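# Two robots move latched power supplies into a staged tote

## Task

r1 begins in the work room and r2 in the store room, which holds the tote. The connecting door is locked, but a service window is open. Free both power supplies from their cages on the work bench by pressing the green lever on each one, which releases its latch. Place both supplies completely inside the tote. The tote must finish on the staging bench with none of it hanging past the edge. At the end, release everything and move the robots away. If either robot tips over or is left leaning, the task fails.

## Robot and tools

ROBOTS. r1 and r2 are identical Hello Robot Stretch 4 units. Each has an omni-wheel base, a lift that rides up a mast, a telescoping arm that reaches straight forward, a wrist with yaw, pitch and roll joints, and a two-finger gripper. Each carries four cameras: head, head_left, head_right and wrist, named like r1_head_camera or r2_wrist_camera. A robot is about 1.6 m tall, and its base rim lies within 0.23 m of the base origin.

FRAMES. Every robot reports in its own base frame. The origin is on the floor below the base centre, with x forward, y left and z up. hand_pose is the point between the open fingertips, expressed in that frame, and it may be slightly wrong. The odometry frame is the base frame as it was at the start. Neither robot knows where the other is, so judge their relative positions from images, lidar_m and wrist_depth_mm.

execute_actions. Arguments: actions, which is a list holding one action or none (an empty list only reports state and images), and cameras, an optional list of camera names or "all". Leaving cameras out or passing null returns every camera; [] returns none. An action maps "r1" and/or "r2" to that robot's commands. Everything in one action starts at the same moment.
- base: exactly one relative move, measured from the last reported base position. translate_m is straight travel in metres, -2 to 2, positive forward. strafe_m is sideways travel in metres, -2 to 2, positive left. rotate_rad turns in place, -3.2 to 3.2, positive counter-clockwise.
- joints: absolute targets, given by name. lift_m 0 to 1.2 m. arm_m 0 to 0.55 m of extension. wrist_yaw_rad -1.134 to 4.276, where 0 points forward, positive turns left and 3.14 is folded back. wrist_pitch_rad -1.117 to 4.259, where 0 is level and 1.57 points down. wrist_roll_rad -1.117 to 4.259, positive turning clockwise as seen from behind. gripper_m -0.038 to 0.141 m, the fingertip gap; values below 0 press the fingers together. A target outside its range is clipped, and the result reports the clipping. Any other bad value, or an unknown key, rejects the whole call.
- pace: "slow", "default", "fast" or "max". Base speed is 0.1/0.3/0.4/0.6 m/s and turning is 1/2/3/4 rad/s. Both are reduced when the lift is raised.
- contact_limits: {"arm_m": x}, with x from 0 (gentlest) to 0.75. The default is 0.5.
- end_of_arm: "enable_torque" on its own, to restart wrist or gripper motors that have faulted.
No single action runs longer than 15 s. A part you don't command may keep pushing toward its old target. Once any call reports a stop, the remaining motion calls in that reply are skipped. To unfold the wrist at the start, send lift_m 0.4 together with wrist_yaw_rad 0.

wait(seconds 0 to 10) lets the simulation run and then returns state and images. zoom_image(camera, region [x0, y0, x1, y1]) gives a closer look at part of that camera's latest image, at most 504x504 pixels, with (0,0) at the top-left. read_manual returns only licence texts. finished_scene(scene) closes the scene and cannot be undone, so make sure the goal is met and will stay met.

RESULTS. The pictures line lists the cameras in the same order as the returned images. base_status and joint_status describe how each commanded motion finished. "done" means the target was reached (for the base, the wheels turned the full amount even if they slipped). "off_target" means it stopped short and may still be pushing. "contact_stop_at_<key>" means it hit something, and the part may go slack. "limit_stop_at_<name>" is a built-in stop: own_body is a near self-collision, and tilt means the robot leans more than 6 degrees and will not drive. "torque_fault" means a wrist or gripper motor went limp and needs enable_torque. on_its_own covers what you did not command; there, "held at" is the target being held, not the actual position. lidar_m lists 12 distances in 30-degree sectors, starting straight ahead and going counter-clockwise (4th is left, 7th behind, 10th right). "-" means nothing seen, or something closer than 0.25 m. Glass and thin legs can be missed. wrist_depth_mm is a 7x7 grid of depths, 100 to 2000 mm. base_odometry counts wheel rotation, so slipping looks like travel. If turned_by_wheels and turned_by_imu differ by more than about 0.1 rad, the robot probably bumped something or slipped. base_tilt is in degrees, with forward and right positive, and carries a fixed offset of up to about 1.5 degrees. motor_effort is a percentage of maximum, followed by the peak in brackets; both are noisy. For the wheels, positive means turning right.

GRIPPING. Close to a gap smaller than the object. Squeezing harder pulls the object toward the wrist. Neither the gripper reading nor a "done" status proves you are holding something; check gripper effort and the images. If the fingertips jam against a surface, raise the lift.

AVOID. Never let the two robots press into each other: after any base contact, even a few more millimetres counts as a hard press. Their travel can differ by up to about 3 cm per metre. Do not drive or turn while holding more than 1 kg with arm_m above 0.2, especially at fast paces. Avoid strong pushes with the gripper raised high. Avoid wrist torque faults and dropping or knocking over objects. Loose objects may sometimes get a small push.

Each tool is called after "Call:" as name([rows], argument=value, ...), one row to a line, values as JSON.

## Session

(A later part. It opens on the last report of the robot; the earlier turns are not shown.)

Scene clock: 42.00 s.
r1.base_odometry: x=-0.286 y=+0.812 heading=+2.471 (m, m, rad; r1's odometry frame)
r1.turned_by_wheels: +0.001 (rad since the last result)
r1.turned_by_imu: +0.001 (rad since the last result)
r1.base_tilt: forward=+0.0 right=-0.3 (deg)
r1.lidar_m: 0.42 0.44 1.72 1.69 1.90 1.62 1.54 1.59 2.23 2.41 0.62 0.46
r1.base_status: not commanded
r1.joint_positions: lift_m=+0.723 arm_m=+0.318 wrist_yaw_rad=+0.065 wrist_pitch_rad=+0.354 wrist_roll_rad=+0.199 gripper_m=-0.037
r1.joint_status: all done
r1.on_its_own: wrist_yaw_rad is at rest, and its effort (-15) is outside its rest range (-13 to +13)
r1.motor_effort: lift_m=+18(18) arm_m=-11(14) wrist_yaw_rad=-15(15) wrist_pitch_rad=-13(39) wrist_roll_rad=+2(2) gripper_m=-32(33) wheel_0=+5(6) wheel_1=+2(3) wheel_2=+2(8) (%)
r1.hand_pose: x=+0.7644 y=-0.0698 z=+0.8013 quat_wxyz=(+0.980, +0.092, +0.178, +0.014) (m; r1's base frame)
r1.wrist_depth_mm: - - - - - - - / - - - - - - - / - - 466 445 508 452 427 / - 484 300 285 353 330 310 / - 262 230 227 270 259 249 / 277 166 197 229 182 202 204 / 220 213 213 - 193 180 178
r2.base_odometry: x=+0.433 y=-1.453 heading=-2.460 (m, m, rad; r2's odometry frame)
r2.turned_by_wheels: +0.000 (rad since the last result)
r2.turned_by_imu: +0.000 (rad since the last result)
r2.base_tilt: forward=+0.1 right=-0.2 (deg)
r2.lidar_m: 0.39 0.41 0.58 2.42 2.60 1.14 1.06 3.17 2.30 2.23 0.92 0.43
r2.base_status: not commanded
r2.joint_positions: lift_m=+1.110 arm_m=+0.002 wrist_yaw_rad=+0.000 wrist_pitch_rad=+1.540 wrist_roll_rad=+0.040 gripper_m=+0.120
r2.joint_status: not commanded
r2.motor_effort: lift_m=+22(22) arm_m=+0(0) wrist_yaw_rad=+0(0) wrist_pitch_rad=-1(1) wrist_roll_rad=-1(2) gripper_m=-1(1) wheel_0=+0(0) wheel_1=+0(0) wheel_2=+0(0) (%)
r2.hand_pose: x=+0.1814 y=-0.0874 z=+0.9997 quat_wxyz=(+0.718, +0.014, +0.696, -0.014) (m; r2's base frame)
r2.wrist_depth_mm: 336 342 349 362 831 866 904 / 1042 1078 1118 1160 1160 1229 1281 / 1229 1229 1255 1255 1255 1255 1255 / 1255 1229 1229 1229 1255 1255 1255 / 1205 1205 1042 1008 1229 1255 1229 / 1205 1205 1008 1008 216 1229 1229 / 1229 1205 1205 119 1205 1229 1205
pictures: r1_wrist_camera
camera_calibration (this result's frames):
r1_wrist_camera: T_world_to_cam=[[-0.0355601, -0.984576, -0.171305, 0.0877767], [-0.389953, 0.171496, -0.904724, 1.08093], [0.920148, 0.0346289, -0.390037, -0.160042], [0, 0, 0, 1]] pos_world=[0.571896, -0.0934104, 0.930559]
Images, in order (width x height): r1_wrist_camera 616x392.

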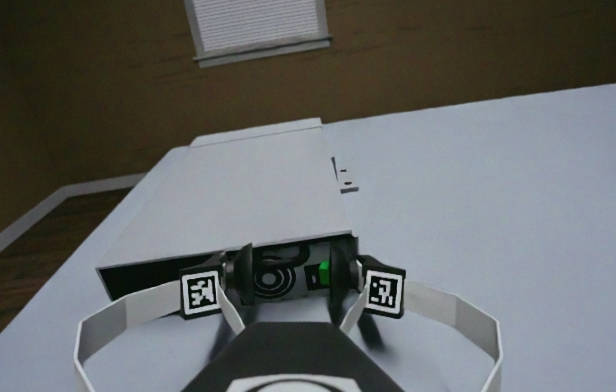

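Call:
execute_actions([
  {"r1":{"joints":{"arm_m":0.308},"base":{"strafe_m":0.003},"pace":"slow"}},
], cameras=["r1_wrist_camera"])

Call:
zoom_image(camera="r1_wrist_camera", region=[180, 200, 410, 330])

Scene clock: 43.03 s.
r1.base_odometry: x=-0.288 y=+0.810 heading=+2.471 (m, m, rad; r1's odometry frame)
r1.turned_by_wheels: +0.001 (rad since the last result)
r1.turned_by_imu: +0.001 (rad since the last result)
r1.base_tilt: forward=+0.0 right=-0.4 (deg)
r1.lidar_m: 0.40 0.44 1.72 1.68 1.89 1.63 1.55 1.63 2.22 2.43 0.61 0.46
r1.base_status: done
r1.joint_positions: lift_m=+0.723 arm_m=+0.310 wrist_yaw_rad=+0.068 wrist_pitch_rad=+0.351 wrist_roll_rad=+0.200 gripper_m=-0.037
r1.joint_status: all done
r1.on_its_own: wrist_yaw_rad is at rest, and its effort (-24) is outside its rest range (-13 to +13)
r1.motor_effort: lift_m=+19(19) arm_m=-13(14) wrist_yaw_rad=-24(29) wrist_pitch_rad=-4(12) wrist_roll_rad=-2(3) gripper_m=-31(33) wheel_0=+4(3) wheel_1=-1(3) wheel_2=+7(8) (%)
r1.hand_pose: x=+0.7573 y=-0.0689 z=+0.8020 quat_wxyz=(+0.980, +0.092, +0.177, +0.016) (m; r1's base frame)
r1.wrist_depth_mm: - - - - - - - / - - - - - - - / - - 488 433 508 455 433 / - - 307 279 357 330 314 / - 278 236 234 270 260 249 / 281 162 196 231 182 210 205 / 228 213 214 - 193 178 178
r2.base_odometry: x=+0.433 y=-1.453 heading=-2.460 (m, m, rad; r2's odometry frame)
r2.turned_by_wheels: +0.000 (rad since the last result)
r2.turned_by_imu: +0.000 (rad since the last result)
r2.base_tilt: forward=+0.1 right=-0.2 (deg)
r2.lidar_m: 0.39 0.41 0.57 2.43 2.62 1.13 1.07 3.22 2.30 2.21 0.89 0.42
r2.base_status: not commanded
r2.joint_positions: lift_m=+1.110 arm_m=+0.002 wrist_yaw_rad=+0.000 wrist_pitch_rad=+1.540 wrist_roll_rad=+0.040 gripper_m=+0.120
r2.joint_status: not commanded
r2.motor_effort: lift_m=+22(22) arm_m=-1(0) wrist_yaw_rad=+0(0) wrist_pitch_rad=-1(1) wrist_roll_rad=+0(1) gripper_m=-1(0) wheel_0=+0(0) wheel_1=-1(0) wheel_2=+0(0) (%)
r2.hand_pose: x=+0.1814 y=-0.0874 z=+0.9997 quat_wxyz=(+0.718, +0.014, +0.696, -0.014) (m; r2's base frame)
r2.wrist_depth_mm: 336 343 351 359 831 866 891 / 1025 1078 1118 1138 1182 1229 1255 / 1255 1255 1255 1255 1281 1255 1255 / 1229 1229 1255 1229 1229 1229 1229 / 1205 1205 1042 1008 1205 1229 1229 / 1205 1205 991 1025 216 1255 1229 / 1205 1229 1205 119 1229 1205 1229
pictures: r1_wrist_camera
camera_calibration (this result's frames):
r1_wrist_camera: T_world_to_cam=[[-0.0323018, -0.984427, -0.172801, 0.0872965], [-0.387896, 0.171687, -0.905572, 1.07778], [0.921137, 0.0377774, -0.387401, -0.155887], [0, 0, 0, 1]] pos_world=[0.564479, -0.0932147, 0.930699]
Images, in order (width x height): r1_wrist_camera 616x392.

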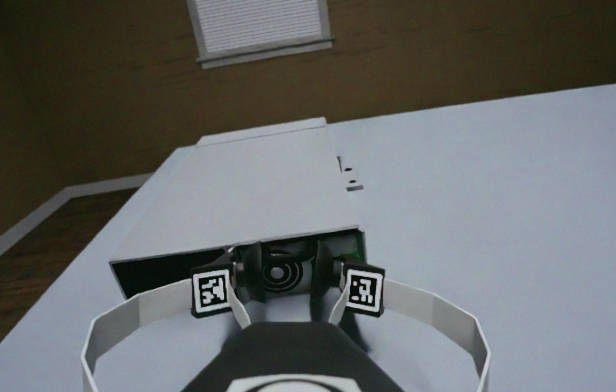

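Region (180, 200, 410, 330) of r1_wrist_camera's 616x392 image, scaled by 2.191; it fills the top 285 rows of this view, and the rest is white.

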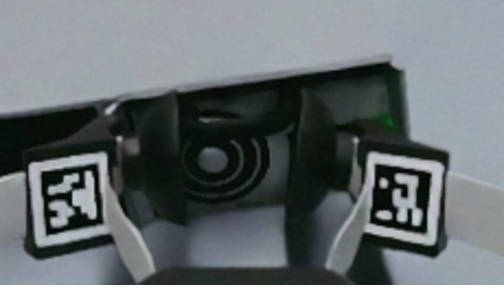

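Call:
execute_actions([
  {"r1":{"joints":{"arm_m":0.300},"base":{"strafe_m":0.006},"pace":"slow"}},
], cameras=["r1_wrist_camera"])

Call:
zoom_image(camera="r1_wrist_camera", region=[180, 200, 410, 330])

Scene clock: 45.77 s.
r1.base_odometry: x=-0.292 y=+0.805 heading=+2.471 (m, m, rad; r1's odometry frame)
r1.turned_by_wheels: +0.000 (rad since the last result)
r1.turned_by_imu: +0.000 (rad since the last result)
r1.base_tilt: forward=-0.1 right=-0.4 (deg)
r1.lidar_m: 0.42 0.47 1.68 1.68 1.89 1.61 1.56 1.63 2.22 2.43 0.63 0.46
r1.base_status: done
r1.joint_positions: lift_m=+0.723 arm_m=+0.302 wrist_yaw_rad=+0.060 wrist_pitch_rad=+0.353 wrist_roll_rad=+0.200 gripper_m=-0.037
r1.joint_status: all done
r1.motor_effort: lift_m=+19(19) arm_m=-9(10) wrist_yaw_rad=+0(24) wrist_pitch_rad=-8(23) wrist_roll_rad=-1(1) gripper_m=-19(32) wheel_0=-2(2) wheel_1=+2(1) wheel_2=+0(6) (%)
r1.hand_pose: x=+0.7480 y=-0.0711 z=+0.8017 quat_wxyz=(+0.980, +0.093, +0.177, +0.012) (m; r1's base frame)
r1.wrist_depth_mm: - - - - - - - / - - - - - - - / - - 492 436 512 466 433 / - - 306 279 362 334 315 / - 300 249 236 270 263 251 / 279 255 181 200 175 214 206 / 226 211 215 - 193 178 178
r2.base_odometry: x=+0.433 y=-1.453 heading=-2.460 (m, m, rad; r2's odometry frame)
r2.turned_by_wheels: +0.000 (rad since the last result)
r2.turned_by_imu: +0.001 (rad since the last result)
r2.base_tilt: forward=+0.1 right=-0.1 (deg)
r2.lidar_m: 0.39 0.41 0.56 2.43 2.62 1.13 1.05 3.19 2.31 2.22 0.91 0.41
r2.base_status: not commanded
r2.joint_positions: lift_m=+1.110 arm_m=+0.002 wrist_yaw_rad=+0.000 wrist_pitch_rad=+1.540 wrist_roll_rad=+0.040 gripper_m=+0.120
r2.joint_status: not commanded
r2.motor_effort: lift_m=+22(22) arm_m=+0(0) wrist_yaw_rad=+0(0) wrist_pitch_rad=-1(1) wrist_roll_rad=+1(2) gripper_m=-1(0) wheel_0=+0(0) wheel_1=-1(0) wheel_2=+0(0) (%)
r2.hand_pose: x=+0.1814 y=-0.0874 z=+0.9997 quat_wxyz=(+0.718, +0.014, +0.696, -0.014) (m; r2's base frame)
r2.wrist_depth_mm: 336 343 351 362 831 866 891 / 1042 1098 1118 1160 1182 1229 1255 / 1255 1229 1229 1255 1229 1255 1255 / 1229 1255 1229 1229 1255 1255 1255 / 1229 1205 1042 1025 1255 1229 1229 / 1205 1205 1025 991 215 1229 1229 / 1229 1205 1205 120 1229 1205 1229
pictures: r1_wrist_camera
camera_calibration (this result's frames):
r1_wrist_camera: T_world_to_cam=[[-0.0404622, -0.984148, -0.17267, 0.0907516], [-0.387573, 0.17474, -0.905126, 1.07385], [0.920951, 0.0302989, -0.3885, -0.146859], [0, 0, 0, 1]] pos_world=[0.555118, -0.0938829, 0.930589]
Images, in order (width x height): r1_wrist_camera 616x392.

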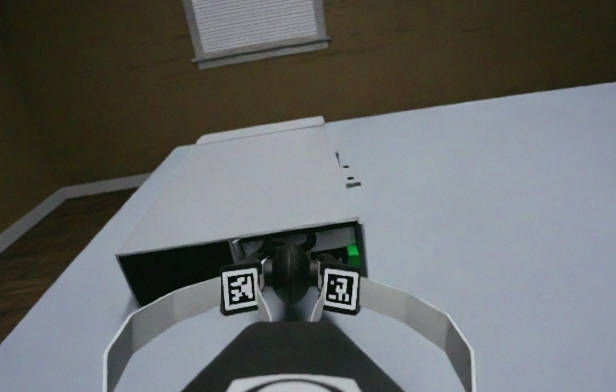

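Region (180, 200, 410, 330) of r1_wrist_camera's 616x392 image, scaled by 2.191; it fills the top 285 rows of this view, and the rest is white.

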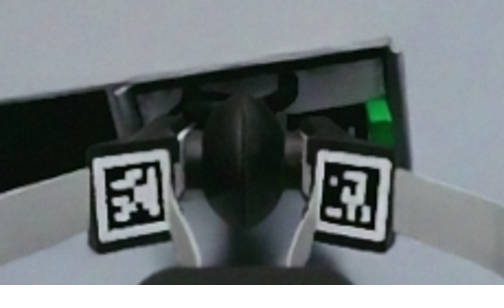

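Call:
execute_actions([
  {"r1":{"joints":{"arm_m":0.278,"gripper_m":0.06,"lift_m":0.728},"base":{"strafe_m":-0.012}}},
], cameras=["r1_wrist_camera"])

Call:
execute_actions([
  {"r1":{"joints":{"arm_m":0.301},"pace":"slow","contact_limits":{"arm_m":0.3}}},
], cameras=[])

Call:
execute_actions([
  {"r1":{"joints":{"gripper_m":0.035},"base":{"strafe_m":0.002}}},
], cameras=["r1_wrist_camera"])

Scene clock: 48.27 s.
r1.base_odometry: x=-0.284 y=+0.814 heading=+2.472 (m, m, rad; r1's odometry frame)
r1.turned_by_wheels: +0.000 (rad since the last result)
r1.turned_by_imu: +0.000 (rad since the last result)
r1.base_tilt: forward=-0.1 right=-0.3 (deg)
r1.lidar_m: 0.43 0.44 1.70 1.67 1.95 1.60 1.55 1.61 2.25 2.43 0.60 0.44
r1.base_status: done
r1.joint_positions: lift_m=+0.728 arm_m=+0.280 wrist_yaw_rad=+0.060 wrist_pitch_rad=+0.352 wrist_roll_rad=+0.200 gripper_m=+0.060
r1.joint_status: all done
r1.motor_effort: lift_m=+22(23) arm_m=-9(13) wrist_yaw_rad=-1(2) wrist_pitch_rad=-7(8) wrist_roll_rad=-2(1) gripper_m=-2(19) wheel_0=+0(5) wheel_1=+1(6) wheel_2=+0(0) (%)
r1.hand_pose: x=+0.7260 y=-0.0711 z=+0.8064 quat_wxyz=(+0.980, +0.093, +0.177, +0.012) (m; r1's base frame)
r1.wrist_depth_mm: - - - - - - - / - - - - - - - / - - 496 480 521 477 449 / - 544 320 307 370 343 325 / - 314 267 272 281 270 258 / 286 268 198 236 198 219 212 / 234 220 222 - 198 183 184
r2.base_odometry: x=+0.433 y=-1.453 heading=-2.460 (m, m, rad; r2's odometry frame)
r2.turned_by_wheels: +0.000 (rad since the last result)
r2.turned_by_imu: +0.001 (rad since the last result)
r2.base_tilt: forward=+0.1 right=-0.2 (deg)
r2.lidar_m: 0.39 0.41 0.55 2.43 2.60 1.13 1.06 3.20 2.31 2.22 0.90 0.40
r2.base_status: not commanded
r2.joint_positions: lift_m=+1.110 arm_m=+0.002 wrist_yaw_rad=+0.000 wrist_pitch_rad=+1.540 wrist_roll_rad=+0.040 gripper_m=+0.120
r2.joint_status: not commanded
r2.motor_effort: lift_m=+22(22) arm_m=+0(0) wrist_yaw_rad=+0(0) wrist_pitch_rad=-1(2) wrist_roll_rad=+0(1) gripper_m=-1(1) wheel_0=+0(0) wheel_1=+0(1) wheel_2=+0(0) (%)
r2.hand_pose: x=+0.1814 y=-0.0874 z=+0.9997 quat_wxyz=(+0.718, +0.014, +0.696, -0.014) (m; r2's base frame)
r2.wrist_depth_mm: 336 342 349 362 831 866 891 / 1042 1078 1118 1160 1182 1229 1281 / 1229 1229 1255 1229 1229 1255 1281 / 1229 1229 1229 1229 1255 1255 1255 / 1205 1205 1042 1025 1229 1229 1229 / 1205 1205 1008 991 215 1229 1229 / 1182 1182 1229 119 1205 1205 1229
pictures: r1_wrist_camera
camera_calibration (this result's frames):
r1_wrist_camera: T_world_to_cam=[[-0.0402969, -0.984152, -0.172687, 0.0906104], [-0.387449, 0.174695, -0.905188, 1.06956], [0.92101, 0.0304309, -0.388348, -0.124928], [0, 0, 0, 1]] pos_world=[0.533112, -0.0938717, 0.935288]
Images, in order (width x height): r1_wrist_camera 616x392.

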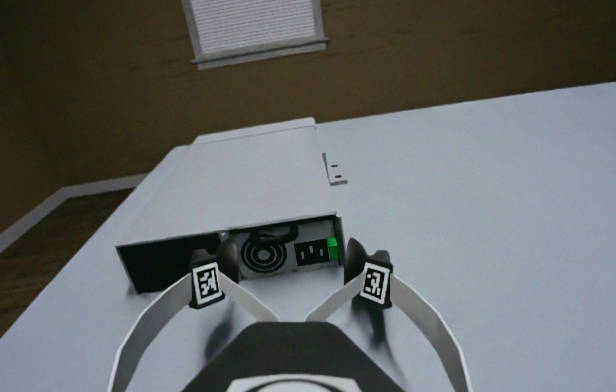

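Scene clock: 49.50 s.
r1.base_odometry: x=-0.284 y=+0.814 heading=+2.472 (m, m, rad; r1's odometry frame)
r1.turned_by_wheels: +0.000 (rad since the last result)
r1.turned_by_imu: +0.000 (rad since the last result)
r1.base_tilt: forward=-0.1 right=-0.4 (deg)
r1.lidar_m: 0.42 0.44 1.73 1.69 1.91 1.62 1.54 1.60 2.27 2.43 0.62 0.45
r1.base_status: not commanded
r1.joint_positions: lift_m=+0.728 arm_m=+0.299 wrist_yaw_rad=+0.060 wrist_pitch_rad=+0.352 wrist_roll_rad=+0.200 gripper_m=+0.060
r1.joint_status: all done
r1.motor_effort: lift_m=+23(23) arm_m=+9(9) wrist_yaw_rad=-2(3) wrist_pitch_rad=-7(7) wrist_roll_rad=-1(2) gripper_m=-3(3) wheel_0=+0(0) wheel_1=+1(1) wheel_2=+0(0) (%)
r1.contact_limits: arm_m 0.3
r1.hand_pose: x=+0.7458 y=-0.0711 z=+0.8064 quat_wxyz=(+0.980, +0.093, +0.177, +0.012) (m; r1's base frame)
r1.wrist_depth_mm: - - - - - - - / - - - - - - - / - - 496 484 525 477 449 / - 539 319 307 373 343 325 / - 282 248 250 282 268 257 / 286 263 198 236 197 219 212 / 231 220 221 - 198 184 184
r2.base_odometry: x=+0.433 y=-1.453 heading=-2.460 (m, m, rad; r2's odometry frame)
r2.turned_by_wheels: +0.000 (rad since the last result)
r2.turned_by_imu: +0.000 (rad since the last result)
r2.base_tilt: forward=+0.1 right=-0.2 (deg)
r2.lidar_m: 0.40 0.39 0.58 2.41 2.60 1.13 1.08 3.24 2.30 2.21 0.94 0.42
r2.base_status: not commanded
r2.joint_positions: lift_m=+1.110 arm_m=+0.002 wrist_yaw_rad=+0.000 wrist_pitch_rad=+1.540 wrist_roll_rad=+0.040 gripper_m=+0.120
r2.joint_status: not commanded
r2.motor_effort: lift_m=+22(22) arm_m=+1(0) wrist_yaw_rad=+0(0) wrist_pitch_rad=-1(1) wrist_roll_rad=-1(0) gripper_m=+0(1) wheel_0=+0(0) wheel_1=+0(0) wheel_2=+0(0) (%)
r2.hand_pose: x=+0.1814 y=-0.0874 z=+0.9997 quat_wxyz=(+0.718, +0.014, +0.696, -0.014) (m; r2's base frame)
r2.wrist_depth_mm: 336 342 351 362 831 866 891 / 1025 1060 1118 1182 1160 1255 1255 / 1229 1229 1255 1255 1229 1255 1281 / 1229 1229 1229 1229 1255 1229 1255 / 1229 1229 1042 1008 1229 1229 1229 / 1205 1205 991 1008 216 1255 1229 / 1205 1205 1205 120 1229 1229 1229
pictures: none
No camera images: the call's "cameras" was empty. Leave "cameras" out to get every camera's image.

Scene clock: 50.50 s.
r1.base_odometry: x=-0.286 y=+0.813 heading=+2.471 (m, m, rad; r1's odometry frame)
r1.turned_by_wheels: +0.000 (rad since the last result)
r1.turned_by_imu: +0.000 (rad since the last result)
r1.base_tilt: forward=+0.0 right=-0.3 (deg)
r1.lidar_m: 0.42 0.47 1.74 1.66 1.92 1.60 1.54 1.64 2.23 2.41 0.64 0.45
r1.base_status: done
r1.joint_positions: lift_m=+0.728 arm_m=+0.299 wrist_yaw_rad=+0.059 wrist_pitch_rad=+0.352 wrist_roll_rad=+0.200 gripper_m=+0.035
r1.joint_status: all done
r1.motor_effort: lift_m=+23(23) arm_m=+8(9) wrist_yaw_rad=+1(4) wrist_pitch_rad=-9(8) wrist_roll_rad=-1(4) gripper_m=-7(5) wheel_0=+0(6) wheel_1=+0(1) wheel_2=-1(1) (%)
r1.hand_pose: x=+0.7458 y=-0.0713 z=+0.8064 quat_wxyz=(+0.980, +0.093, +0.177, +0.011) (m; r1's base frame)
r1.wrist_depth_mm: - - - - - - - / - - - - - - - / - - 496 484 517 477 445 / - 535 319 301 370 345 322 / - 281 249 247 283 268 256 / 287 264 195 236 196 221 211 / 233 216 220 - 198 183 183
r2.base_odometry: x=+0.433 y=-1.453 heading=-2.460 (m, m, rad; r2's odometry frame)
r2.turned_by_wheels: +0.000 (rad since the last result)
r2.turned_by_imu: +0.000 (rad since the last result)
r2.base_tilt: forward=+0.1 right=-0.2 (deg)
r2.lidar_m: 0.39 0.42 0.57 2.43 2.60 1.11 1.06 3.21 2.32 2.21 0.89 0.42
r2.base_status: not commanded
r2.joint_positions: lift_m=+1.110 arm_m=+0.002 wrist_yaw_rad=+0.000 wrist_pitch_rad=+1.540 wrist_roll_rad=+0.040 gripper_m=+0.120
r2.joint_status: not commanded
r2.motor_effort: lift_m=+22(22) arm_m=+0(1) wrist_yaw_rad=+0(0) wrist_pitch_rad=-1(1) wrist_roll_rad=-2(0) gripper_m=-1(1) wheel_0=+0(0) wheel_1=+0(1) wheel_2=+0(0) (%)
r2.hand_pose: x=+0.1814 y=-0.0874 z=+0.9997 quat_wxyz=(+0.718, +0.014, +0.696, -0.014) (m; r2's base frame)
r2.wrist_depth_mm: 336 343 351 359 831 866 904 / 1042 1078 1118 1160 1182 1229 1281 / 1255 1229 1229 1229 1255 1255 1281 / 1229 1229 1229 1229 1255 1255 1229 / 1205 1229 1042 1025 1255 1229 1229 / 1205 1205 1008 1008 216 1205 1229 / 1205 1182 1182 120 1205 1229 1229
pictures: r1_wrist_camera
camera_calibration (this result's frames):
r1_wrist_camera: T_world_to_cam=[[-0.0409825, -0.984124, -0.172686, 0.0917344], [-0.387327, 0.174965, -0.905188, 1.07721], [0.921031, 0.0297893, -0.388348, -0.14326], [0, 0, 0, 1]] pos_world=[0.55294, -0.0939293, 0.935288]
Images, in order (width x height): r1_wrist_camera 616x392.

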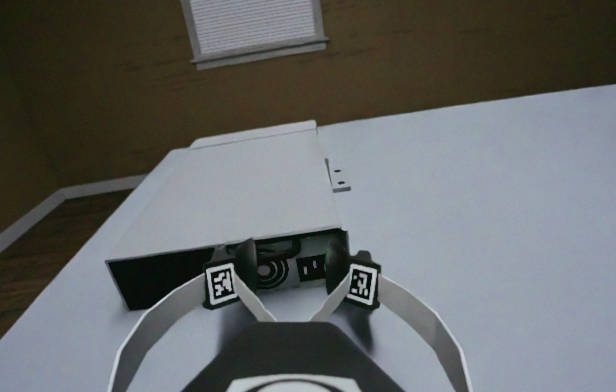

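Call:
execute_actions([
  {"r1":{"joints":{"gripper_m":0.025,"arm_m":0.314},"base":{"strafe_m":0.003},"pace":"slow","contact_limits":{"arm_m":0.3}}},
], cameras=["r1_wrist_camera"])

Call:
zoom_image(camera="r1_wrist_camera", region=[180, 200, 410, 330])

Scene clock: 51.63 s.
r1.base_odometry: x=-0.287 y=+0.810 heading=+2.471 (m, m, rad; r1's odometry frame)
r1.turned_by_wheels: +0.000 (rad since the last result)
r1.turned_by_imu: +0.000 (rad since the last result)
r1.base_tilt: forward=+0.0 right=-0.4 (deg)
r1.lidar_m: 0.41 0.45 1.70 1.69 1.92 1.61 1.55 1.59 2.21 2.42 0.63 0.44
r1.base_status: done
r1.joint_positions: lift_m=+0.728 arm_m=+0.311 wrist_yaw_rad=+0.055 wrist_pitch_rad=+0.358 wrist_roll_rad=+0.200 gripper_m=+0.025
r1.joint_status: all done
r1.on_its_own: wrist_pitch_rad is at rest, and its effort (-25) is outside its rest range (-23 to +23)
r1.motor_effort: lift_m=+22(23) arm_m=+17(19) wrist_yaw_rad=+12(11) wrist_pitch_rad=-25(25) wrist_roll_rad=-2(0) gripper_m=-8(6) wheel_0=+3(3) wheel_1=+2(3) wheel_2=-6(6) (%)
r1.contact_limits: arm_m 0.3
r1.hand_pose: x=+0.7565 y=-0.0723 z=+0.8049 quat_wxyz=(+0.979, +0.093, +0.180, +0.009) (m; r1's base frame)
r1.wrist_depth_mm: - - - - - - - / - - - - - - - / - - 477 466 508 459 436 / - 492 310 296 359 336 317 / - 272 239 238 279 265 254 / 281 251 204 236 188 217 209 / 230 218 218 - 196 182 182
r2.base_odometry: x=+0.433 y=-1.453 heading=-2.460 (m, m, rad; r2's odometry frame)
r2.turned_by_wheels: +0.000 (rad since the last result)
r2.turned_by_imu: +0.000 (rad since the last result)
r2.base_tilt: forward=+0.2 right=-0.2 (deg)
r2.lidar_m: 0.39 0.41 0.59 2.46 2.60 1.12 1.08 3.19 2.33 2.22 0.89 0.41
r2.base_status: not commanded
r2.joint_positions: lift_m=+1.110 arm_m=+0.002 wrist_yaw_rad=+0.000 wrist_pitch_rad=+1.540 wrist_roll_rad=+0.040 gripper_m=+0.120
r2.joint_status: not commanded
r2.motor_effort: lift_m=+22(22) arm_m=+0(1) wrist_yaw_rad=+0(0) wrist_pitch_rad=-1(1) wrist_roll_rad=-1(1) gripper_m=-1(1) wheel_0=+0(0) wheel_1=+0(0) wheel_2=+0(0) (%)
r2.hand_pose: x=+0.1814 y=-0.0874 z=+0.9997 quat_wxyz=(+0.718, +0.014, +0.696, -0.014) (m; r2's base frame)
r2.wrist_depth_mm: 336 343 351 359 831 854 891 / 1042 1060 1118 1160 1182 1255 1281 / 1229 1255 1255 1255 1255 1281 1281 / 1205 1229 1229 1255 1255 1229 1255 / 1229 1229 1042 1025 1229 1229 1255 / 1229 1205 1008 1008 216 1229 1229 / 1182 1205 1182 119 1205 1205 1255
pictures: r1_wrist_camera
camera_calibration (this result's frames):
r1_wrist_camera: T_world_to_cam=[[-0.0455224, -0.984092, -0.171729, 0.093536], [-0.392154, 0.175712, -0.902962, 1.08205], [0.918773, 0.0262391, -0.393914, -0.147759], [0, 0, 0, 1]] pos_world=[0.564343, -0.0942029, 0.934905]
Images, in order (width x height): r1_wrist_camera 616x392.

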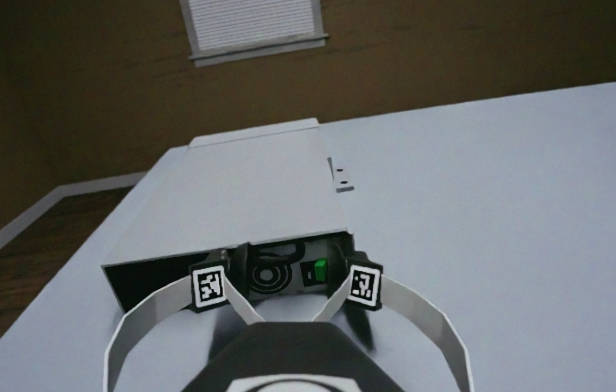

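Region (180, 200, 410, 330) of r1_wrist_camera's 616x392 image, scaled by 2.191; it fills the top 285 rows of this view, and the rest is white.

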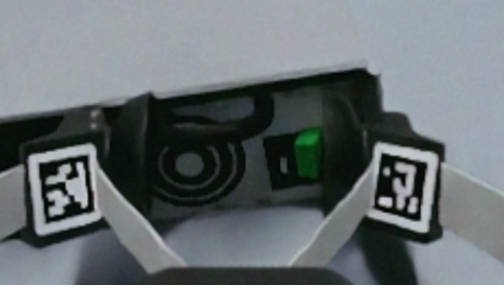

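Call:
execute_actions([
  {"r1":{"joints":{"gripper_m":-0.01,"arm_m":0.321,"lift_m":0.725},"base":{"strafe_m":0.002},"pace":"slow","contact_limits":{"arm_m":0.3}}},
], cameras=[])

Call:
execute_actions([
  {"r1":{"joints":{"gripper_m":-0.038,"arm_m":0.327,"lift_m":0.722},"pace":"slow","contact_limits":{"arm_m":0.3}}},
], cameras=["r1_wrist_camera"])

Call:
execute_actions([
  {"r1":{"joints":{"arm_m":0.295},"pace":"fast"}},
], cameras=["r1_wrist_camera"])

Scene clock: 53.37 s.
r1.base_odometry: x=-0.288 y=+0.808 heading=+2.471 (m, m, rad; r1's odometry frame)
r1.turned_by_wheels: +0.000 (rad since the last result)
r1.turned_by_imu: +0.001 (rad since the last result)
r1.base_tilt: forward=-0.1 right=-0.4 (deg)
r1.lidar_m: 0.43 0.45 1.71 1.68 1.88 1.60 1.53 1.61 2.26 2.42 0.60 0.41
r1.base_status: done
r1.joint_positions: lift_m=+0.725 arm_m=+0.318 wrist_yaw_rad=+0.053 wrist_pitch_rad=+0.359 wrist_roll_rad=+0.199 gripper_m=-0.009
r1.joint_status: all done
r1.on_its_own: wrist_yaw_rad is at rest, and its effort (+18) is outside its rest range (-13 to +13); wrist_pitch_rad is at rest, and its effort (-28) is outside its rest range (-23 to +23)
r1.motor_effort: lift_m=+16(21) arm_m=+15(21) wrist_yaw_rad=+18(26) wrist_pitch_rad=-28(29) wrist_roll_rad=+2(0) gripper_m=-22(25) wheel_0=+4(3) wheel_1=+3(6) wheel_2=-9(10) (%)
r1.contact_limits: arm_m 0.3
r1.hand_pose: x=+0.7636 y=-0.0729 z=+0.8021 quat_wxyz=(+0.979, +0.093, +0.180, +0.008) (m; r1's base frame)
r1.wrist_depth_mm: - - - - - - - / - - - - - - - / - - 459 455 496 452 427 / - 480 300 281 353 329 310 / - 263 232 230 274 260 250 / 274 170 204 231 187 209 205 / 224 214 213 - 195 179 178
r2.base_odometry: x=+0.433 y=-1.453 heading=-2.460 (m, m, rad; r2's odometry frame)
r2.turned_by_wheels: +0.000 (rad since the last result)
r2.turned_by_imu: +0.000 (rad since the last result)
r2.base_tilt: forward=+0.1 right=-0.1 (deg)
r2.lidar_m: 0.39 0.41 0.56 2.41 2.58 1.13 1.05 3.21 2.31 2.23 0.89 0.43
r2.base_status: not commanded
r2.joint_positions: lift_m=+1.110 arm_m=+0.002 wrist_yaw_rad=+0.000 wrist_pitch_rad=+1.540 wrist_roll_rad=+0.040 gripper_m=+0.120
r2.joint_status: not commanded
r2.motor_effort: lift_m=+22(22) arm_m=+0(0) wrist_yaw_rad=+0(0) wrist_pitch_rad=-2(0) wrist_roll_rad=-2(1) gripper_m=+0(2) wheel_0=+0(0) wheel_1=+0(0) wheel_2=+0(0) (%)
r2.hand_pose: x=+0.1814 y=-0.0874 z=+0.9997 quat_wxyz=(+0.718, +0.014, +0.696, -0.014) (m; r2's base frame)
r2.wrist_depth_mm: 336 342 351 359 831 866 891 / 1042 1078 1118 1182 1160 1229 1255 / 1229 1229 1255 1255 1255 1255 1255 / 1229 1205 1229 1229 1255 1255 1229 / 1229 1229 1025 1008 1255 1229 1255 / 1205 1205 1008 1008 216 1255 1229 / 1182 1205 1205 119 1205 1205 1229
pictures: none
No camera images: the call's "cameras" was empty. Leave "cameras" out to get every camera's image.

Scene clock: 54.57 s.
r1.base_odometry: x=-0.288 y=+0.808 heading=+2.471 (m, m, rad; r1's odometry frame)
r1.turned_by_wheels: +0.000 (rad since the last result)
r1.turned_by_imu: +0.000 (rad since the last result)
r1.base_tilt: forward=-0.1 right=-0.4 (deg)
r1.lidar_m: 0.43 0.45 1.72 1.66 1.90 1.59 1.56 1.62 2.29 2.43 0.63 0.43
r1.base_status: not commanded
r1.joint_positions: lift_m=+0.722 arm_m=+0.324 wrist_yaw_rad=+0.054 wrist_pitch_rad=+0.359 wrist_roll_rad=+0.199 gripper_m=-0.037
r1.joint_status: all done
r1.on_its_own: wrist_yaw_rad is at rest, and its effort (+15) is outside its rest range (-13 to +13); wrist_pitch_rad is at rest, and its effort (-25) is outside its rest range (-23 to +23)
r1.motor_effort: lift_m=+16(15) arm_m=+14(18) wrist_yaw_rad=+15(23) wrist_pitch_rad=-25(28) wrist_roll_rad=+1(1) gripper_m=-29(25) wheel_0=+4(4) wheel_1=+3(3) wheel_2=-9(9) (%)
r1.contact_limits: arm_m 0.3
r1.hand_pose: x=+0.7698 y=-0.0728 z=+0.7993 quat_wxyz=(+0.979, +0.093, +0.180, +0.009) (m; r1's base frame)
r1.wrist_depth_mm: - - - - - - - / - - - - - - - / - - 442 439 492 449 418 / - 449 294 278 347 324 307 / 1921 247 224 224 266 256 246 / 271 169 198 227 183 199 202 / 218 212 211 - 190 179 177
r2.base_odometry: x=+0.433 y=-1.453 heading=-2.460 (m, m, rad; r2's odometry frame)
r2.turned_by_wheels: +0.000 (rad since the last result)
r2.turned_by_imu: +0.000 (rad since the last result)
r2.base_tilt: forward=+0.2 right=-0.2 (deg)
r2.lidar_m: 0.38 0.41 0.56 2.43 2.59 1.12 1.07 3.21 2.31 2.22 0.89 0.42
r2.base_status: not commanded
r2.joint_positions: lift_m=+1.110 arm_m=+0.002 wrist_yaw_rad=+0.000 wrist_pitch_rad=+1.540 wrist_roll_rad=+0.040 gripper_m=+0.120
r2.joint_status: not commanded
r2.motor_effort: lift_m=+22(22) arm_m=-1(1) wrist_yaw_rad=+0(0) wrist_pitch_rad=-1(1) wrist_roll_rad=+2(3) gripper_m=-2(1) wheel_0=+0(0) wheel_1=+0(0) wheel_2=+0(0) (%)
r2.hand_pose: x=+0.1814 y=-0.0874 z=+0.9997 quat_wxyz=(+0.718, +0.014, +0.696, -0.014) (m; r2's base frame)
r2.wrist_depth_mm: 338 342 349 359 842 866 891 / 1042 1060 1138 1118 1182 1229 1281 / 1229 1229 1255 1255 1255 1255 1255 / 1229 1229 1229 1229 1255 1255 1255 / 1229 1205 1025 1025 1229 1255 1255 / 1205 1205 991 1025 216 1229 1229 / 1205 1182 1205 119 1205 1229 1229
pictures: r1_wrist_camera
camera_calibration (this result's frames):
r1_wrist_camera: T_world_to_cam=[[-0.0470081, -0.984151, -0.170991, 0.0932552], [-0.392032, 0.175623, -0.903033, 1.08224], [0.91875, 0.0245841, -0.394074, -0.162087], [0, 0, 0, 1]] pos_world=[0.577575, -0.0943049, 0.929374]
Images, in order (width x height): r1_wrist_camera 616x392.

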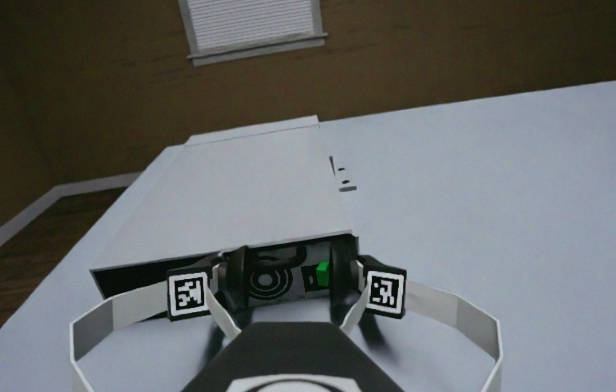

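Scene clock: 55.30 s.
r1.base_odometry: x=-0.288 y=+0.809 heading=+2.471 (m, m, rad; r1's odometry frame)
r1.turned_by_wheels: +0.000 (rad since the last result)
r1.turned_by_imu: +0.000 (rad since the last result)
r1.base_tilt: forward=-0.1 right=-0.4 (deg)
r1.lidar_m: 0.43 0.44 1.71 1.67 1.91 1.61 1.55 1.62 2.27 2.41 0.62 0.43
r1.base_status: not commanded
r1.joint_positions: lift_m=+0.722 arm_m=+0.297 wrist_yaw_rad=+0.060 wrist_pitch_rad=+0.352 wrist_roll_rad=+0.200 gripper_m=-0.037
r1.joint_status: all done
r1.motor_effort: lift_m=+19(19) arm_m=-9(9) wrist_yaw_rad=-3(16) wrist_pitch_rad=-8(25) wrist_roll_rad=-3(4) gripper_m=-19(32) wheel_0=+1(4) wheel_1=-1(3) wheel_2=+0(9) (%)
r1.hand_pose: x=+0.7430 y=-0.0710 z=+0.8008 quat_wxyz=(+0.980, +0.093, +0.177, +0.012) (m; r1's base frame)
r1.wrist_depth_mm: - - - - - - - / - - - - - - - / - - 480 442 508 455 433 / - 521 304 282 357 332 314 / - 290 252 236 271 260 250 / 277 256 181 201 176 213 204 / 225 210 215 - 192 177 178
r2.base_odometry: x=+0.433 y=-1.453 heading=-2.460 (m, m, rad; r2's odometry frame)
r2.turned_by_wheels: +0.000 (rad since the last result)
r2.turned_by_imu: +0.000 (rad since the last result)
r2.base_tilt: forward=+0.1 right=-0.3 (deg)
r2.lidar_m: 0.40 0.40 0.58 2.43 2.61 1.14 1.06 3.20 2.31 2.21 0.90 0.43
r2.base_status: not commanded
r2.joint_positions: lift_m=+1.110 arm_m=+0.002 wrist_yaw_rad=+0.000 wrist_pitch_rad=+1.540 wrist_roll_rad=+0.040 gripper_m=+0.120
r2.joint_status: not commanded
r2.motor_effort: lift_m=+22(22) arm_m=+0(1) wrist_yaw_rad=+0(0) wrist_pitch_rad=-1(2) wrist_roll_rad=-1(2) gripper_m=-1(1) wheel_0=+0(0) wheel_1=+0(0) wheel_2=-1(0) (%)
r2.hand_pose: x=+0.1814 y=-0.0874 z=+0.9997 quat_wxyz=(+0.718, +0.014, +0.696, -0.014) (m; r2's base frame)
r2.wrist_depth_mm: 336 343 351 362 842 854 891 / 1042 1060 1118 1160 1160 1255 1281 / 1229 1229 1229 1255 1281 1255 1281 / 1205 1255 1229 1255 1229 1255 1255 / 1229 1229 1042 1008 1229 1229 1255 / 1229 1182 991 1008 215 1255 1255 / 1205 1205 1205 119 1229 1205 1229
pictures: r1_wrist_camera
camera_calibration (this result's frames):
r1_wrist_camera: T_world_to_cam=[[-0.040123, -0.984196, -0.172475, 0.0900402], [-0.38737, 0.174436, -0.905272, 1.07103], [0.921051, 0.0304893, -0.388247, -0.142869], [0, 0, 0, 1]] pos_world=[0.550087, -0.0938528, 0.929634]
Images, in order (width x height): r1_wrist_camera 616x392.

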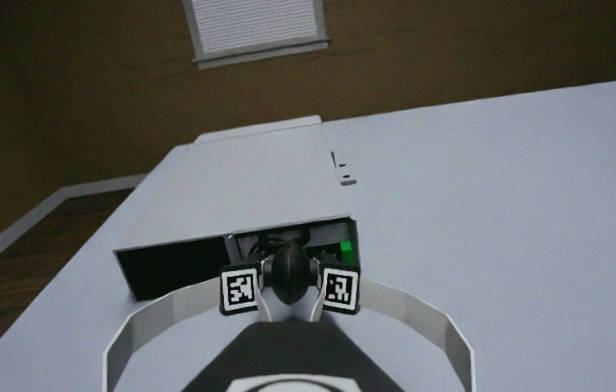

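Call:
execute_actions([
  {"r1":{"joints":{"arm_m":0.28,"gripper_m":0.06,"lift_m":0.724,"wrist_roll_rad":0.1,"wrist_yaw_rad":0.03}}},
], cameras=["r1_wrist_camera"])

Call:
zoom_image(camera="r1_wrist_camera", region=[200, 190, 380, 300])

Scene clock: 58.03 s.
r1.base_odometry: x=-0.288 y=+0.809 heading=+2.471 (m, m, rad; r1's odometry frame)
r1.turned_by_wheels: +0.000 (rad since the last result)
r1.turned_by_imu: +0.000 (rad since the last result)
r1.base_tilt: forward=-0.1 right=-0.4 (deg)
r1.lidar_m: 0.42 0.47 1.70 1.66 1.89 1.62 1.55 1.63 2.27 2.44 0.61 0.44
r1.base_status: not commanded
r1.joint_positions: lift_m=+0.724 arm_m=+0.282 wrist_yaw_rad=+0.030 wrist_pitch_rad=+0.352 wrist_roll_rad=+0.100 gripper_m=+0.060
r1.joint_status: all done
r1.motor_effort: lift_m=+23(22) arm_m=-9(11) wrist_yaw_rad=-2(4) wrist_pitch_rad=-8(8) wrist_roll_rad=-2(1) gripper_m=-2(18) wheel_0=+1(1) wheel_1=+0(1) wheel_2=+0(0) (%)
r1.hand_pose: x=+0.7257 y=-0.0792 z=+0.8025 quat_wxyz=(+0.983, +0.047, +0.176, +0.006) (m; r1's base frame)
r1.wrist_depth_mm: - - - - - - - / - - - - - - - / - - 445 477 559 544 525 / - 379 298 291 387 373 364 / 357 298 268 271 290 285 276 / 252 248 199 232 198 229 224 / 208 204 210 - 201 191 192
r2.base_odometry: x=+0.433 y=-1.453 heading=-2.460 (m, m, rad; r2's odometry frame)
r2.turned_by_wheels: +0.000 (rad since the last result)
r2.turned_by_imu: +0.001 (rad since the last result)
r2.base_tilt: forward=+0.2 right=-0.2 (deg)
r2.lidar_m: 0.38 0.41 0.56 2.40 2.62 1.14 1.06 3.14 2.31 2.22 0.92 0.43
r2.base_status: not commanded
r2.joint_positions: lift_m=+1.110 arm_m=+0.002 wrist_yaw_rad=+0.000 wrist_pitch_rad=+1.540 wrist_roll_rad=+0.040 gripper_m=+0.120
r2.joint_status: not commanded
r2.motor_effort: lift_m=+21(22) arm_m=+0(0) wrist_yaw_rad=+0(0) wrist_pitch_rad=-1(1) wrist_roll_rad=+0(1) gripper_m=+0(1) wheel_0=+0(0) wheel_1=+0(0) wheel_2=+0(0) (%)
r2.hand_pose: x=+0.1814 y=-0.0874 z=+0.9997 quat_wxyz=(+0.718, +0.014, +0.696, -0.014) (m; r2's base frame)
r2.wrist_depth_mm: 338 343 351 362 842 854 917 / 1042 1060 1118 1160 1160 1229 1255 / 1229 1255 1255 1229 1255 1281 1255 / 1229 1229 1255 1255 1229 1255 1255 / 1205 1229 1025 1025 1229 1229 1229 / 1205 1205 1008 1025 216 1205 1205 / 1205 1205 1182 119 1229 1205 1205
pictures: r1_wrist_camera
camera_calibration (this result's frames):
r1_wrist_camera: T_world_to_cam=[[-0.0351304, -0.996166, -0.0801243, 0.00289062], [-0.384116, 0.0874744, -0.919132, 1.06918], [0.922616, -0.00151248, -0.385716, -0.131804], [0, 0, 0, 1]] pos_world=[0.532396, -0.0908459, 0.932113]
Images, in order (width x height): r1_wrist_camera 616x392.

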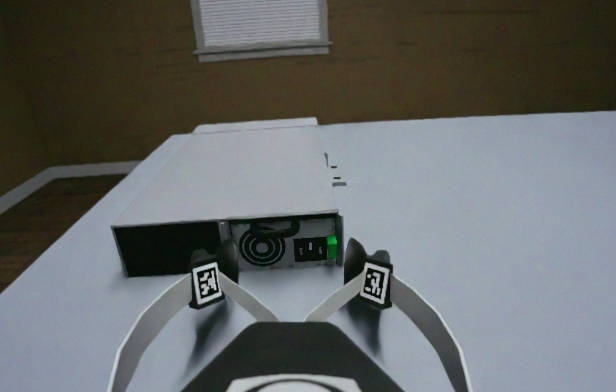

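Region (200, 190, 380, 300) of r1_wrist_camera's 616x392 image, scaled by 2.800.

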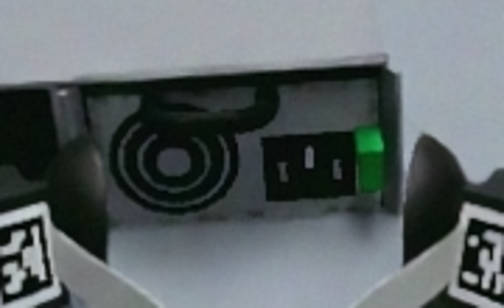

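Call:
execute_actions([
  {"r1":{"joints":{"arm_m":0.275,"lift_m":0.730,"wrist_roll_rad":0.24,"wrist_yaw_rad":0.14},"base":{"strafe_m":-0.031}}},
], cameras=["r1_wrist_camera"])

Scene clock: 59.80 s.
r1.base_odometry: x=-0.269 y=+0.833 heading=+2.471 (m, m, rad; r1's odometry frame)
r1.turned_by_wheels: +0.000 (rad since the last result)
r1.turned_by_imu: +0.000 (rad since the last result)
r1.base_tilt: forward=-0.1 right=-0.3 (deg)
r1.lidar_m: 0.42 0.42 1.75 1.71 1.94 1.62 1.53 1.63 2.23 2.39 0.62 0.45
r1.base_status: done
r1.joint_positions: lift_m=+0.730 arm_m=+0.277 wrist_yaw_rad=+0.140 wrist_pitch_rad=+0.352 wrist_roll_rad=+0.240 gripper_m=+0.060
r1.joint_status: all done
r1.motor_effort: lift_m=+23(24) arm_m=-9(11) wrist_yaw_rad=-2(2) wrist_pitch_rad=-7(7) wrist_roll_rad=-1(4) gripper_m=-3(2) wheel_0=+0(6) wheel_1=+0(5) wheel_2=+0(0) (%)
r1.hand_pose: x=+0.7278 y=-0.0488 z=+0.8084 quat_wxyz=(+0.977, +0.105, +0.182, +0.047) (m; r1's base frame)
r1.wrist_depth_mm: - - - - - - - / - - - - - - - / - - 654 455 512 449 418 / - - 330 307 366 336 312 / - 329 270 268 279 264 252 / 314 279 198 240 198 218 208 / 244 227 227 - 198 183 181
r2.base_odometry: x=+0.433 y=-1.453 heading=-2.460 (m, m, rad; r2's odometry frame)
r2.turned_by_wheels: +0.000 (rad since the last result)
r2.turned_by_imu: +0.000 (rad since the last result)
r2.base_tilt: forward=+0.1 right=-0.2 (deg)
r2.lidar_m: 0.38 0.42 0.54 2.43 2.59 1.13 1.05 3.22 2.33 2.22 0.93 0.43
r2.base_status: not commanded
r2.joint_positions: lift_m=+1.110 arm_m=+0.002 wrist_yaw_rad=+0.000 wrist_pitch_rad=+1.540 wrist_roll_rad=+0.040 gripper_m=+0.120
r2.joint_status: not commanded
r2.motor_effort: lift_m=+22(22) arm_m=+0(0) wrist_yaw_rad=+0(0) wrist_pitch_rad=-1(1) wrist_roll_rad=-2(0) gripper_m=-1(1) wheel_0=+0(0) wheel_1=+0(0) wheel_2=+0(0) (%)
r2.hand_pose: x=+0.1814 y=-0.0874 z=+0.9997 quat_wxyz=(+0.718, +0.014, +0.696, -0.014) (m; r2's base frame)
r2.wrist_depth_mm: 336 343 349 362 842 866 891 / 1060 1078 1118 1138 1182 1205 1255 / 1229 1255 1229 1229 1255 1255 1255 / 1229 1205 1255 1229 1255 1255 1255 / 1205 1229 1025 1008 1229 1255 1229 / 1182 1205 991 1008 216 1255 1229 / 1182 1205 1205 119 1229 1229 1229
pictures: r1_wrist_camera
camera_calibration (this result's frames):
r1_wrist_camera: T_world_to_cam=[[0.0241147, -0.977645, -0.208876, 0.0956157], [-0.40251, 0.181758, -0.89719, 1.07306], [0.915098, 0.10571, -0.389129, -0.117881], [0, 0, 0, 1]] pos_world=[0.537483, -0.0890977, 0.936837]
Images, in order (width x height): r1_wrist_camera 616x392.

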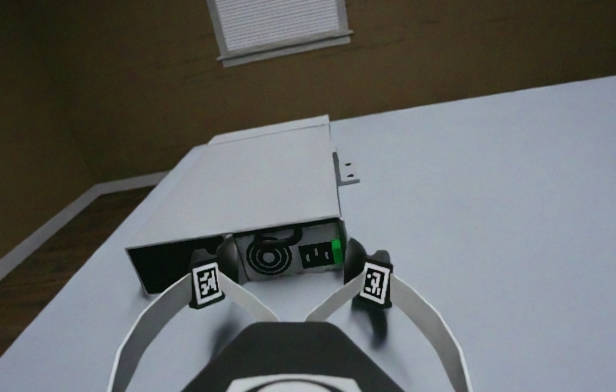

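Call:
execute_actions([
  {"r1":{"joints":{"arm_m":0.295},"base":{"strafe_m":-0.003},"pace":"slow","contact_limits":{"arm_m":0.3}}},
], cameras=[])

Call:
execute_actions([
  {"r1":{"joints":{"gripper_m":0.035},"base":{"strafe_m":0.002}}},
], cameras=["r1_wrist_camera"])

Call:
execute_actions([
  {"r1":{"joints":{"gripper_m":0.025,"arm_m":0.309},"base":{"strafe_m":0.003},"pace":"slow","contact_limits":{"arm_m":0.3}}},
], cameras=["r1_wrist_camera"])

Call:
zoom_image(camera="r1_wrist_camera", region=[180, 200, 410, 330])

Scene clock: 61.17 s.
r1.base_odometry: x=-0.267 y=+0.835 heading=+2.472 (m, m, rad; r1's odometry frame)
r1.turned_by_wheels: +0.000 (rad since the last result)
r1.turned_by_imu: +0.000 (rad since the last result)
r1.base_tilt: forward=+0.0 right=-0.3 (deg)
r1.lidar_m: 0.42 0.42 1.76 1.69 1.93 1.61 1.54 1.62 2.23 2.39 0.62 0.44
r1.base_status: done
r1.joint_positions: lift_m=+0.730 arm_m=+0.293 wrist_yaw_rad=+0.140 wrist_pitch_rad=+0.352 wrist_roll_rad=+0.240 gripper_m=+0.060
r1.joint_status: all done
r1.motor_effort: lift_m=+23(23) arm_m=+9(7) wrist_yaw_rad=-2(2) wrist_pitch_rad=-8(7) wrist_roll_rad=-1(1) gripper_m=-2(3) wheel_0=+2(4) wheel_1=-1(7) wheel_2=+0(0) (%)
r1.contact_limits: arm_m 0.3
r1.hand_pose: x=+0.7446 y=-0.0488 z=+0.8084 quat_wxyz=(+0.977, +0.105, +0.182, +0.047) (m; r1's base frame)
r1.wrist_depth_mm: - - - - - - - / - - - - - - - / - - - 466 508 455 418 / - - 329 310 366 336 310 / - 301 254 252 279 264 251 / 309 277 198 240 198 218 208 / 244 225 228 - 198 183 181
r2.base_odometry: x=+0.433 y=-1.453 heading=-2.460 (m, m, rad; r2's odometry frame)
r2.turned_by_wheels: +0.000 (rad since the last result)
r2.turned_by_imu: +0.000 (rad since the last result)
r2.base_tilt: forward=+0.2 right=-0.2 (deg)
r2.lidar_m: 0.38 0.41 0.57 2.41 2.63 1.12 1.05 3.17 2.29 2.22 0.90 0.40
r2.base_status: not commanded
r2.joint_positions: lift_m=+1.110 arm_m=+0.002 wrist_yaw_rad=+0.000 wrist_pitch_rad=+1.540 wrist_roll_rad=+0.040 gripper_m=+0.120
r2.joint_status: not commanded
r2.motor_effort: lift_m=+22(22) arm_m=-1(1) wrist_yaw_rad=+0(0) wrist_pitch_rad=-1(1) wrist_roll_rad=-2(1) gripper_m=+0(1) wheel_0=+0(0) wheel_1=-1(0) wheel_2=+0(0) (%)
r2.hand_pose: x=+0.1814 y=-0.0874 z=+0.9997 quat_wxyz=(+0.718, +0.014, +0.696, -0.014) (m; r2's base frame)
r2.wrist_depth_mm: 336 343 351 362 831 866 891 / 1042 1078 1118 1160 1182 1229 1255 / 1229 1229 1255 1255 1255 1255 1255 / 1205 1229 1255 1229 1229 1255 1205 / 1205 1229 1025 1025 1229 1229 1229 / 1205 1205 1008 991 215 1229 1255 / 1182 1205 1205 119 1229 1229 1229
pictures: none
No camera images: the call's "cameras" was empty. Leave "cameras" out to get every camera's image.

Scene clock: 62.17 s.
r1.base_odometry: x=-0.269 y=+0.834 heading=+2.471 (m, m, rad; r1's odometry frame)
r1.turned_by_wheels: +0.000 (rad since the last result)
r1.turned_by_imu: +0.000 (rad since the last result)
r1.base_tilt: forward=+0.0 right=-0.4 (deg)
r1.lidar_m: 0.40 0.46 1.74 1.70 1.94 1.62 1.54 1.60 2.25 2.40 0.62 0.44
r1.base_status: done
r1.joint_positions: lift_m=+0.730 arm_m=+0.293 wrist_yaw_rad=+0.139 wrist_pitch_rad=+0.353 wrist_roll_rad=+0.240 gripper_m=+0.035
r1.joint_status: all done
r1.motor_effort: lift_m=+23(23) arm_m=+9(9) wrist_yaw_rad=+0(6) wrist_pitch_rad=-8(8) wrist_roll_rad=+2(2) gripper_m=-6(8) wheel_0=+1(3) wheel_1=-1(4) wheel_2=+0(0) (%)
r1.hand_pose: x=+0.7446 y=-0.0490 z=+0.8084 quat_wxyz=(+0.977, +0.105, +0.182, +0.047) (m; r1's base frame)
r1.wrist_depth_mm: - - - - - - - / - - - - - - - / - - - 466 508 455 418 / - - 329 304 364 336 310 / - 298 255 252 282 264 252 / 307 274 190 237 195 218 206 / 243 225 227 - 197 183 181
r2.base_odometry: x=+0.433 y=-1.453 heading=-2.460 (m, m, rad; r2's odometry frame)
r2.turned_by_wheels: +0.000 (rad since the last result)
r2.turned_by_imu: +0.000 (rad since the last result)
r2.base_tilt: forward=+0.1 right=-0.2 (deg)
r2.lidar_m: 0.38 0.42 0.56 2.43 2.60 1.13 1.07 3.20 2.29 2.21 0.89 0.44
r2.base_status: not commanded
r2.joint_positions: lift_m=+1.110 arm_m=+0.002 wrist_yaw_rad=+0.000 wrist_pitch_rad=+1.540 wrist_roll_rad=+0.040 gripper_m=+0.120
r2.joint_status: not commanded
r2.motor_effort: lift_m=+22(22) arm_m=+0(1) wrist_yaw_rad=+0(0) wrist_pitch_rad=-1(0) wrist_roll_rad=+1(0) gripper_m=+0(0) wheel_0=+0(0) wheel_1=+0(0) wheel_2=+0(0) (%)
r2.hand_pose: x=+0.1814 y=-0.0874 z=+0.9997 quat_wxyz=(+0.718, +0.014, +0.696, -0.014) (m; r2's base frame)
r2.wrist_depth_mm: 336 345 351 362 831 866 904 / 1025 1078 1118 1160 1160 1229 1281 / 1255 1255 1255 1255 1281 1255 1255 / 1229 1255 1255 1255 1229 1281 1229 / 1182 1205 1025 1008 1229 1229 1205 / 1182 1229 1008 1008 216 1255 1229 / 1205 1205 1229 119 1229 1205 1255
pictures: r1_wrist_camera
camera_calibration (this result's frames):
r1_wrist_camera: T_world_to_cam=[[0.0232897, -0.977655, -0.208922, 0.0956354], [-0.402609, 0.182111, -0.897074, 1.07979], [0.915076, 0.105006, -0.389371, -0.13307], [0, 0, 0, 1]] pos_world=[0.554273, -0.0891692, 0.936816]
Images, in order (width x height): r1_wrist_camera 616x392.

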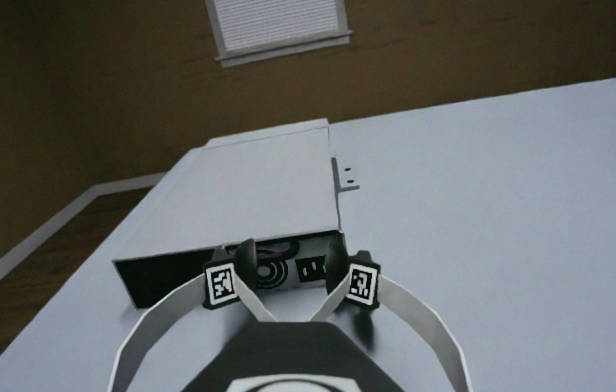

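Scene clock: 63.20 s.
r1.base_odometry: x=-0.270 y=+0.831 heading=+2.471 (m, m, rad; r1's odometry frame)
r1.turned_by_wheels: +0.000 (rad since the last result)
r1.turned_by_imu: +0.000 (rad since the last result)
r1.base_tilt: forward=-0.1 right=-0.3 (deg)
r1.lidar_m: 0.43 0.41 1.75 1.68 1.91 1.64 1.55 1.62 2.25 2.41 0.60 0.45
r1.base_status: done
r1.joint_positions: lift_m=+0.730 arm_m=+0.306 wrist_yaw_rad=+0.137 wrist_pitch_rad=+0.358 wrist_roll_rad=+0.240 gripper_m=+0.025
r1.joint_status: all done
r1.on_its_own: wrist_pitch_rad is at rest, and its effort (-24) is outside its rest range (-23 to +23)
r1.motor_effort: lift_m=+22(23) arm_m=+17(19) wrist_yaw_rad=+6(7) wrist_pitch_rad=-24(25) wrist_roll_rad=+1(2) gripper_m=-9(9) wheel_0=+2(2) wheel_1=+3(3) wheel_2=-6(5) (%)
r1.contact_limits: arm_m 0.3
r1.hand_pose: x=+0.7565 y=-0.0497 z=+0.8070 quat_wxyz=(+0.976, +0.105, +0.184, +0.046) (m; r1's base frame)
r1.wrist_depth_mm: - - - - - - - / - - - - - - - / - - - 442 500 445 407 / - - 319 298 355 327 306 / - 289 245 238 277 259 249 / 301 262 210 237 189 215 206 / 240 224 224 - 195 181 179
r2.base_odometry: x=+0.433 y=-1.453 heading=-2.460 (m, m, rad; r2's odometry frame)
r2.turned_by_wheels: +0.000 (rad since the last result)
r2.turned_by_imu: +0.000 (rad since the last result)
r2.base_tilt: forward=+0.1 right=-0.2 (deg)
r2.lidar_m: 0.40 0.42 0.58 2.45 2.62 1.11 1.05 3.17 2.30 2.21 0.91 0.44
r2.base_status: not commanded
r2.joint_positions: lift_m=+1.110 arm_m=+0.002 wrist_yaw_rad=+0.000 wrist_pitch_rad=+1.540 wrist_roll_rad=+0.040 gripper_m=+0.120
r2.joint_status: not commanded
r2.motor_effort: lift_m=+22(22) arm_m=+0(0) wrist_yaw_rad=+0(0) wrist_pitch_rad=-1(1) wrist_roll_rad=+2(1) gripper_m=-1(1) wheel_0=+0(0) wheel_1=+0(1) wheel_2=+0(0) (%)
r2.hand_pose: x=+0.1814 y=-0.0874 z=+0.9997 quat_wxyz=(+0.718, +0.014, +0.696, -0.014) (m; r2's base frame)
r2.wrist_depth_mm: 336 343 351 362 831 866 891 / 1042 1060 1098 1160 1160 1205 1255 / 1255 1229 1229 1229 1229 1229 1255 / 1205 1229 1229 1229 1255 1255 1255 / 1229 1205 1042 1008 1229 1229 1255 / 1229 1205 1025 991 215 1229 1229 / 1205 1205 1205 120 1229 1229 1205
pictures: r1_wrist_camera
camera_calibration (this result's frames):
r1_wrist_camera: T_world_to_cam=[[0.0202455, -0.977859, -0.208285, 0.0962398], [-0.407241, 0.182196, -0.894963, 1.08523], [0.913096, 0.102941, -0.394535, -0.13887], [0, 0, 0, 1]] pos_world=[0.566802, -0.0893204, 0.936496]
Images, in order (width x height): r1_wrist_camera 616x392.

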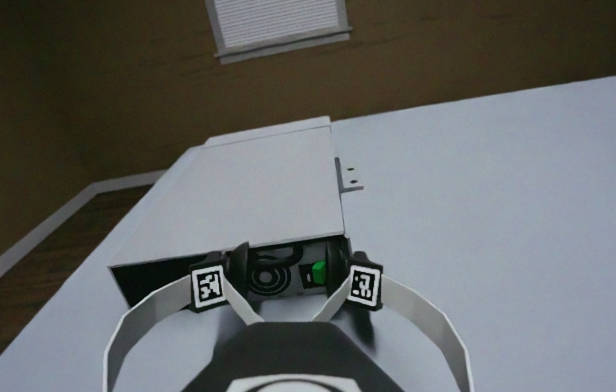

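Region (180, 200, 410, 330) of r1_wrist_camera's 616x392 image, scaled by 2.191; it fills the top 285 rows of this view, and the rest is white.

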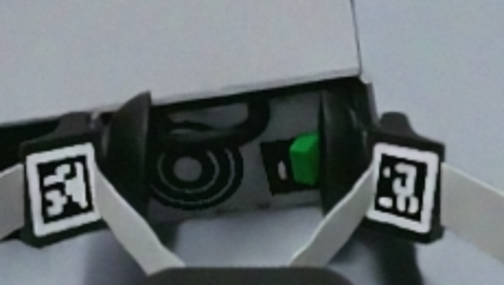

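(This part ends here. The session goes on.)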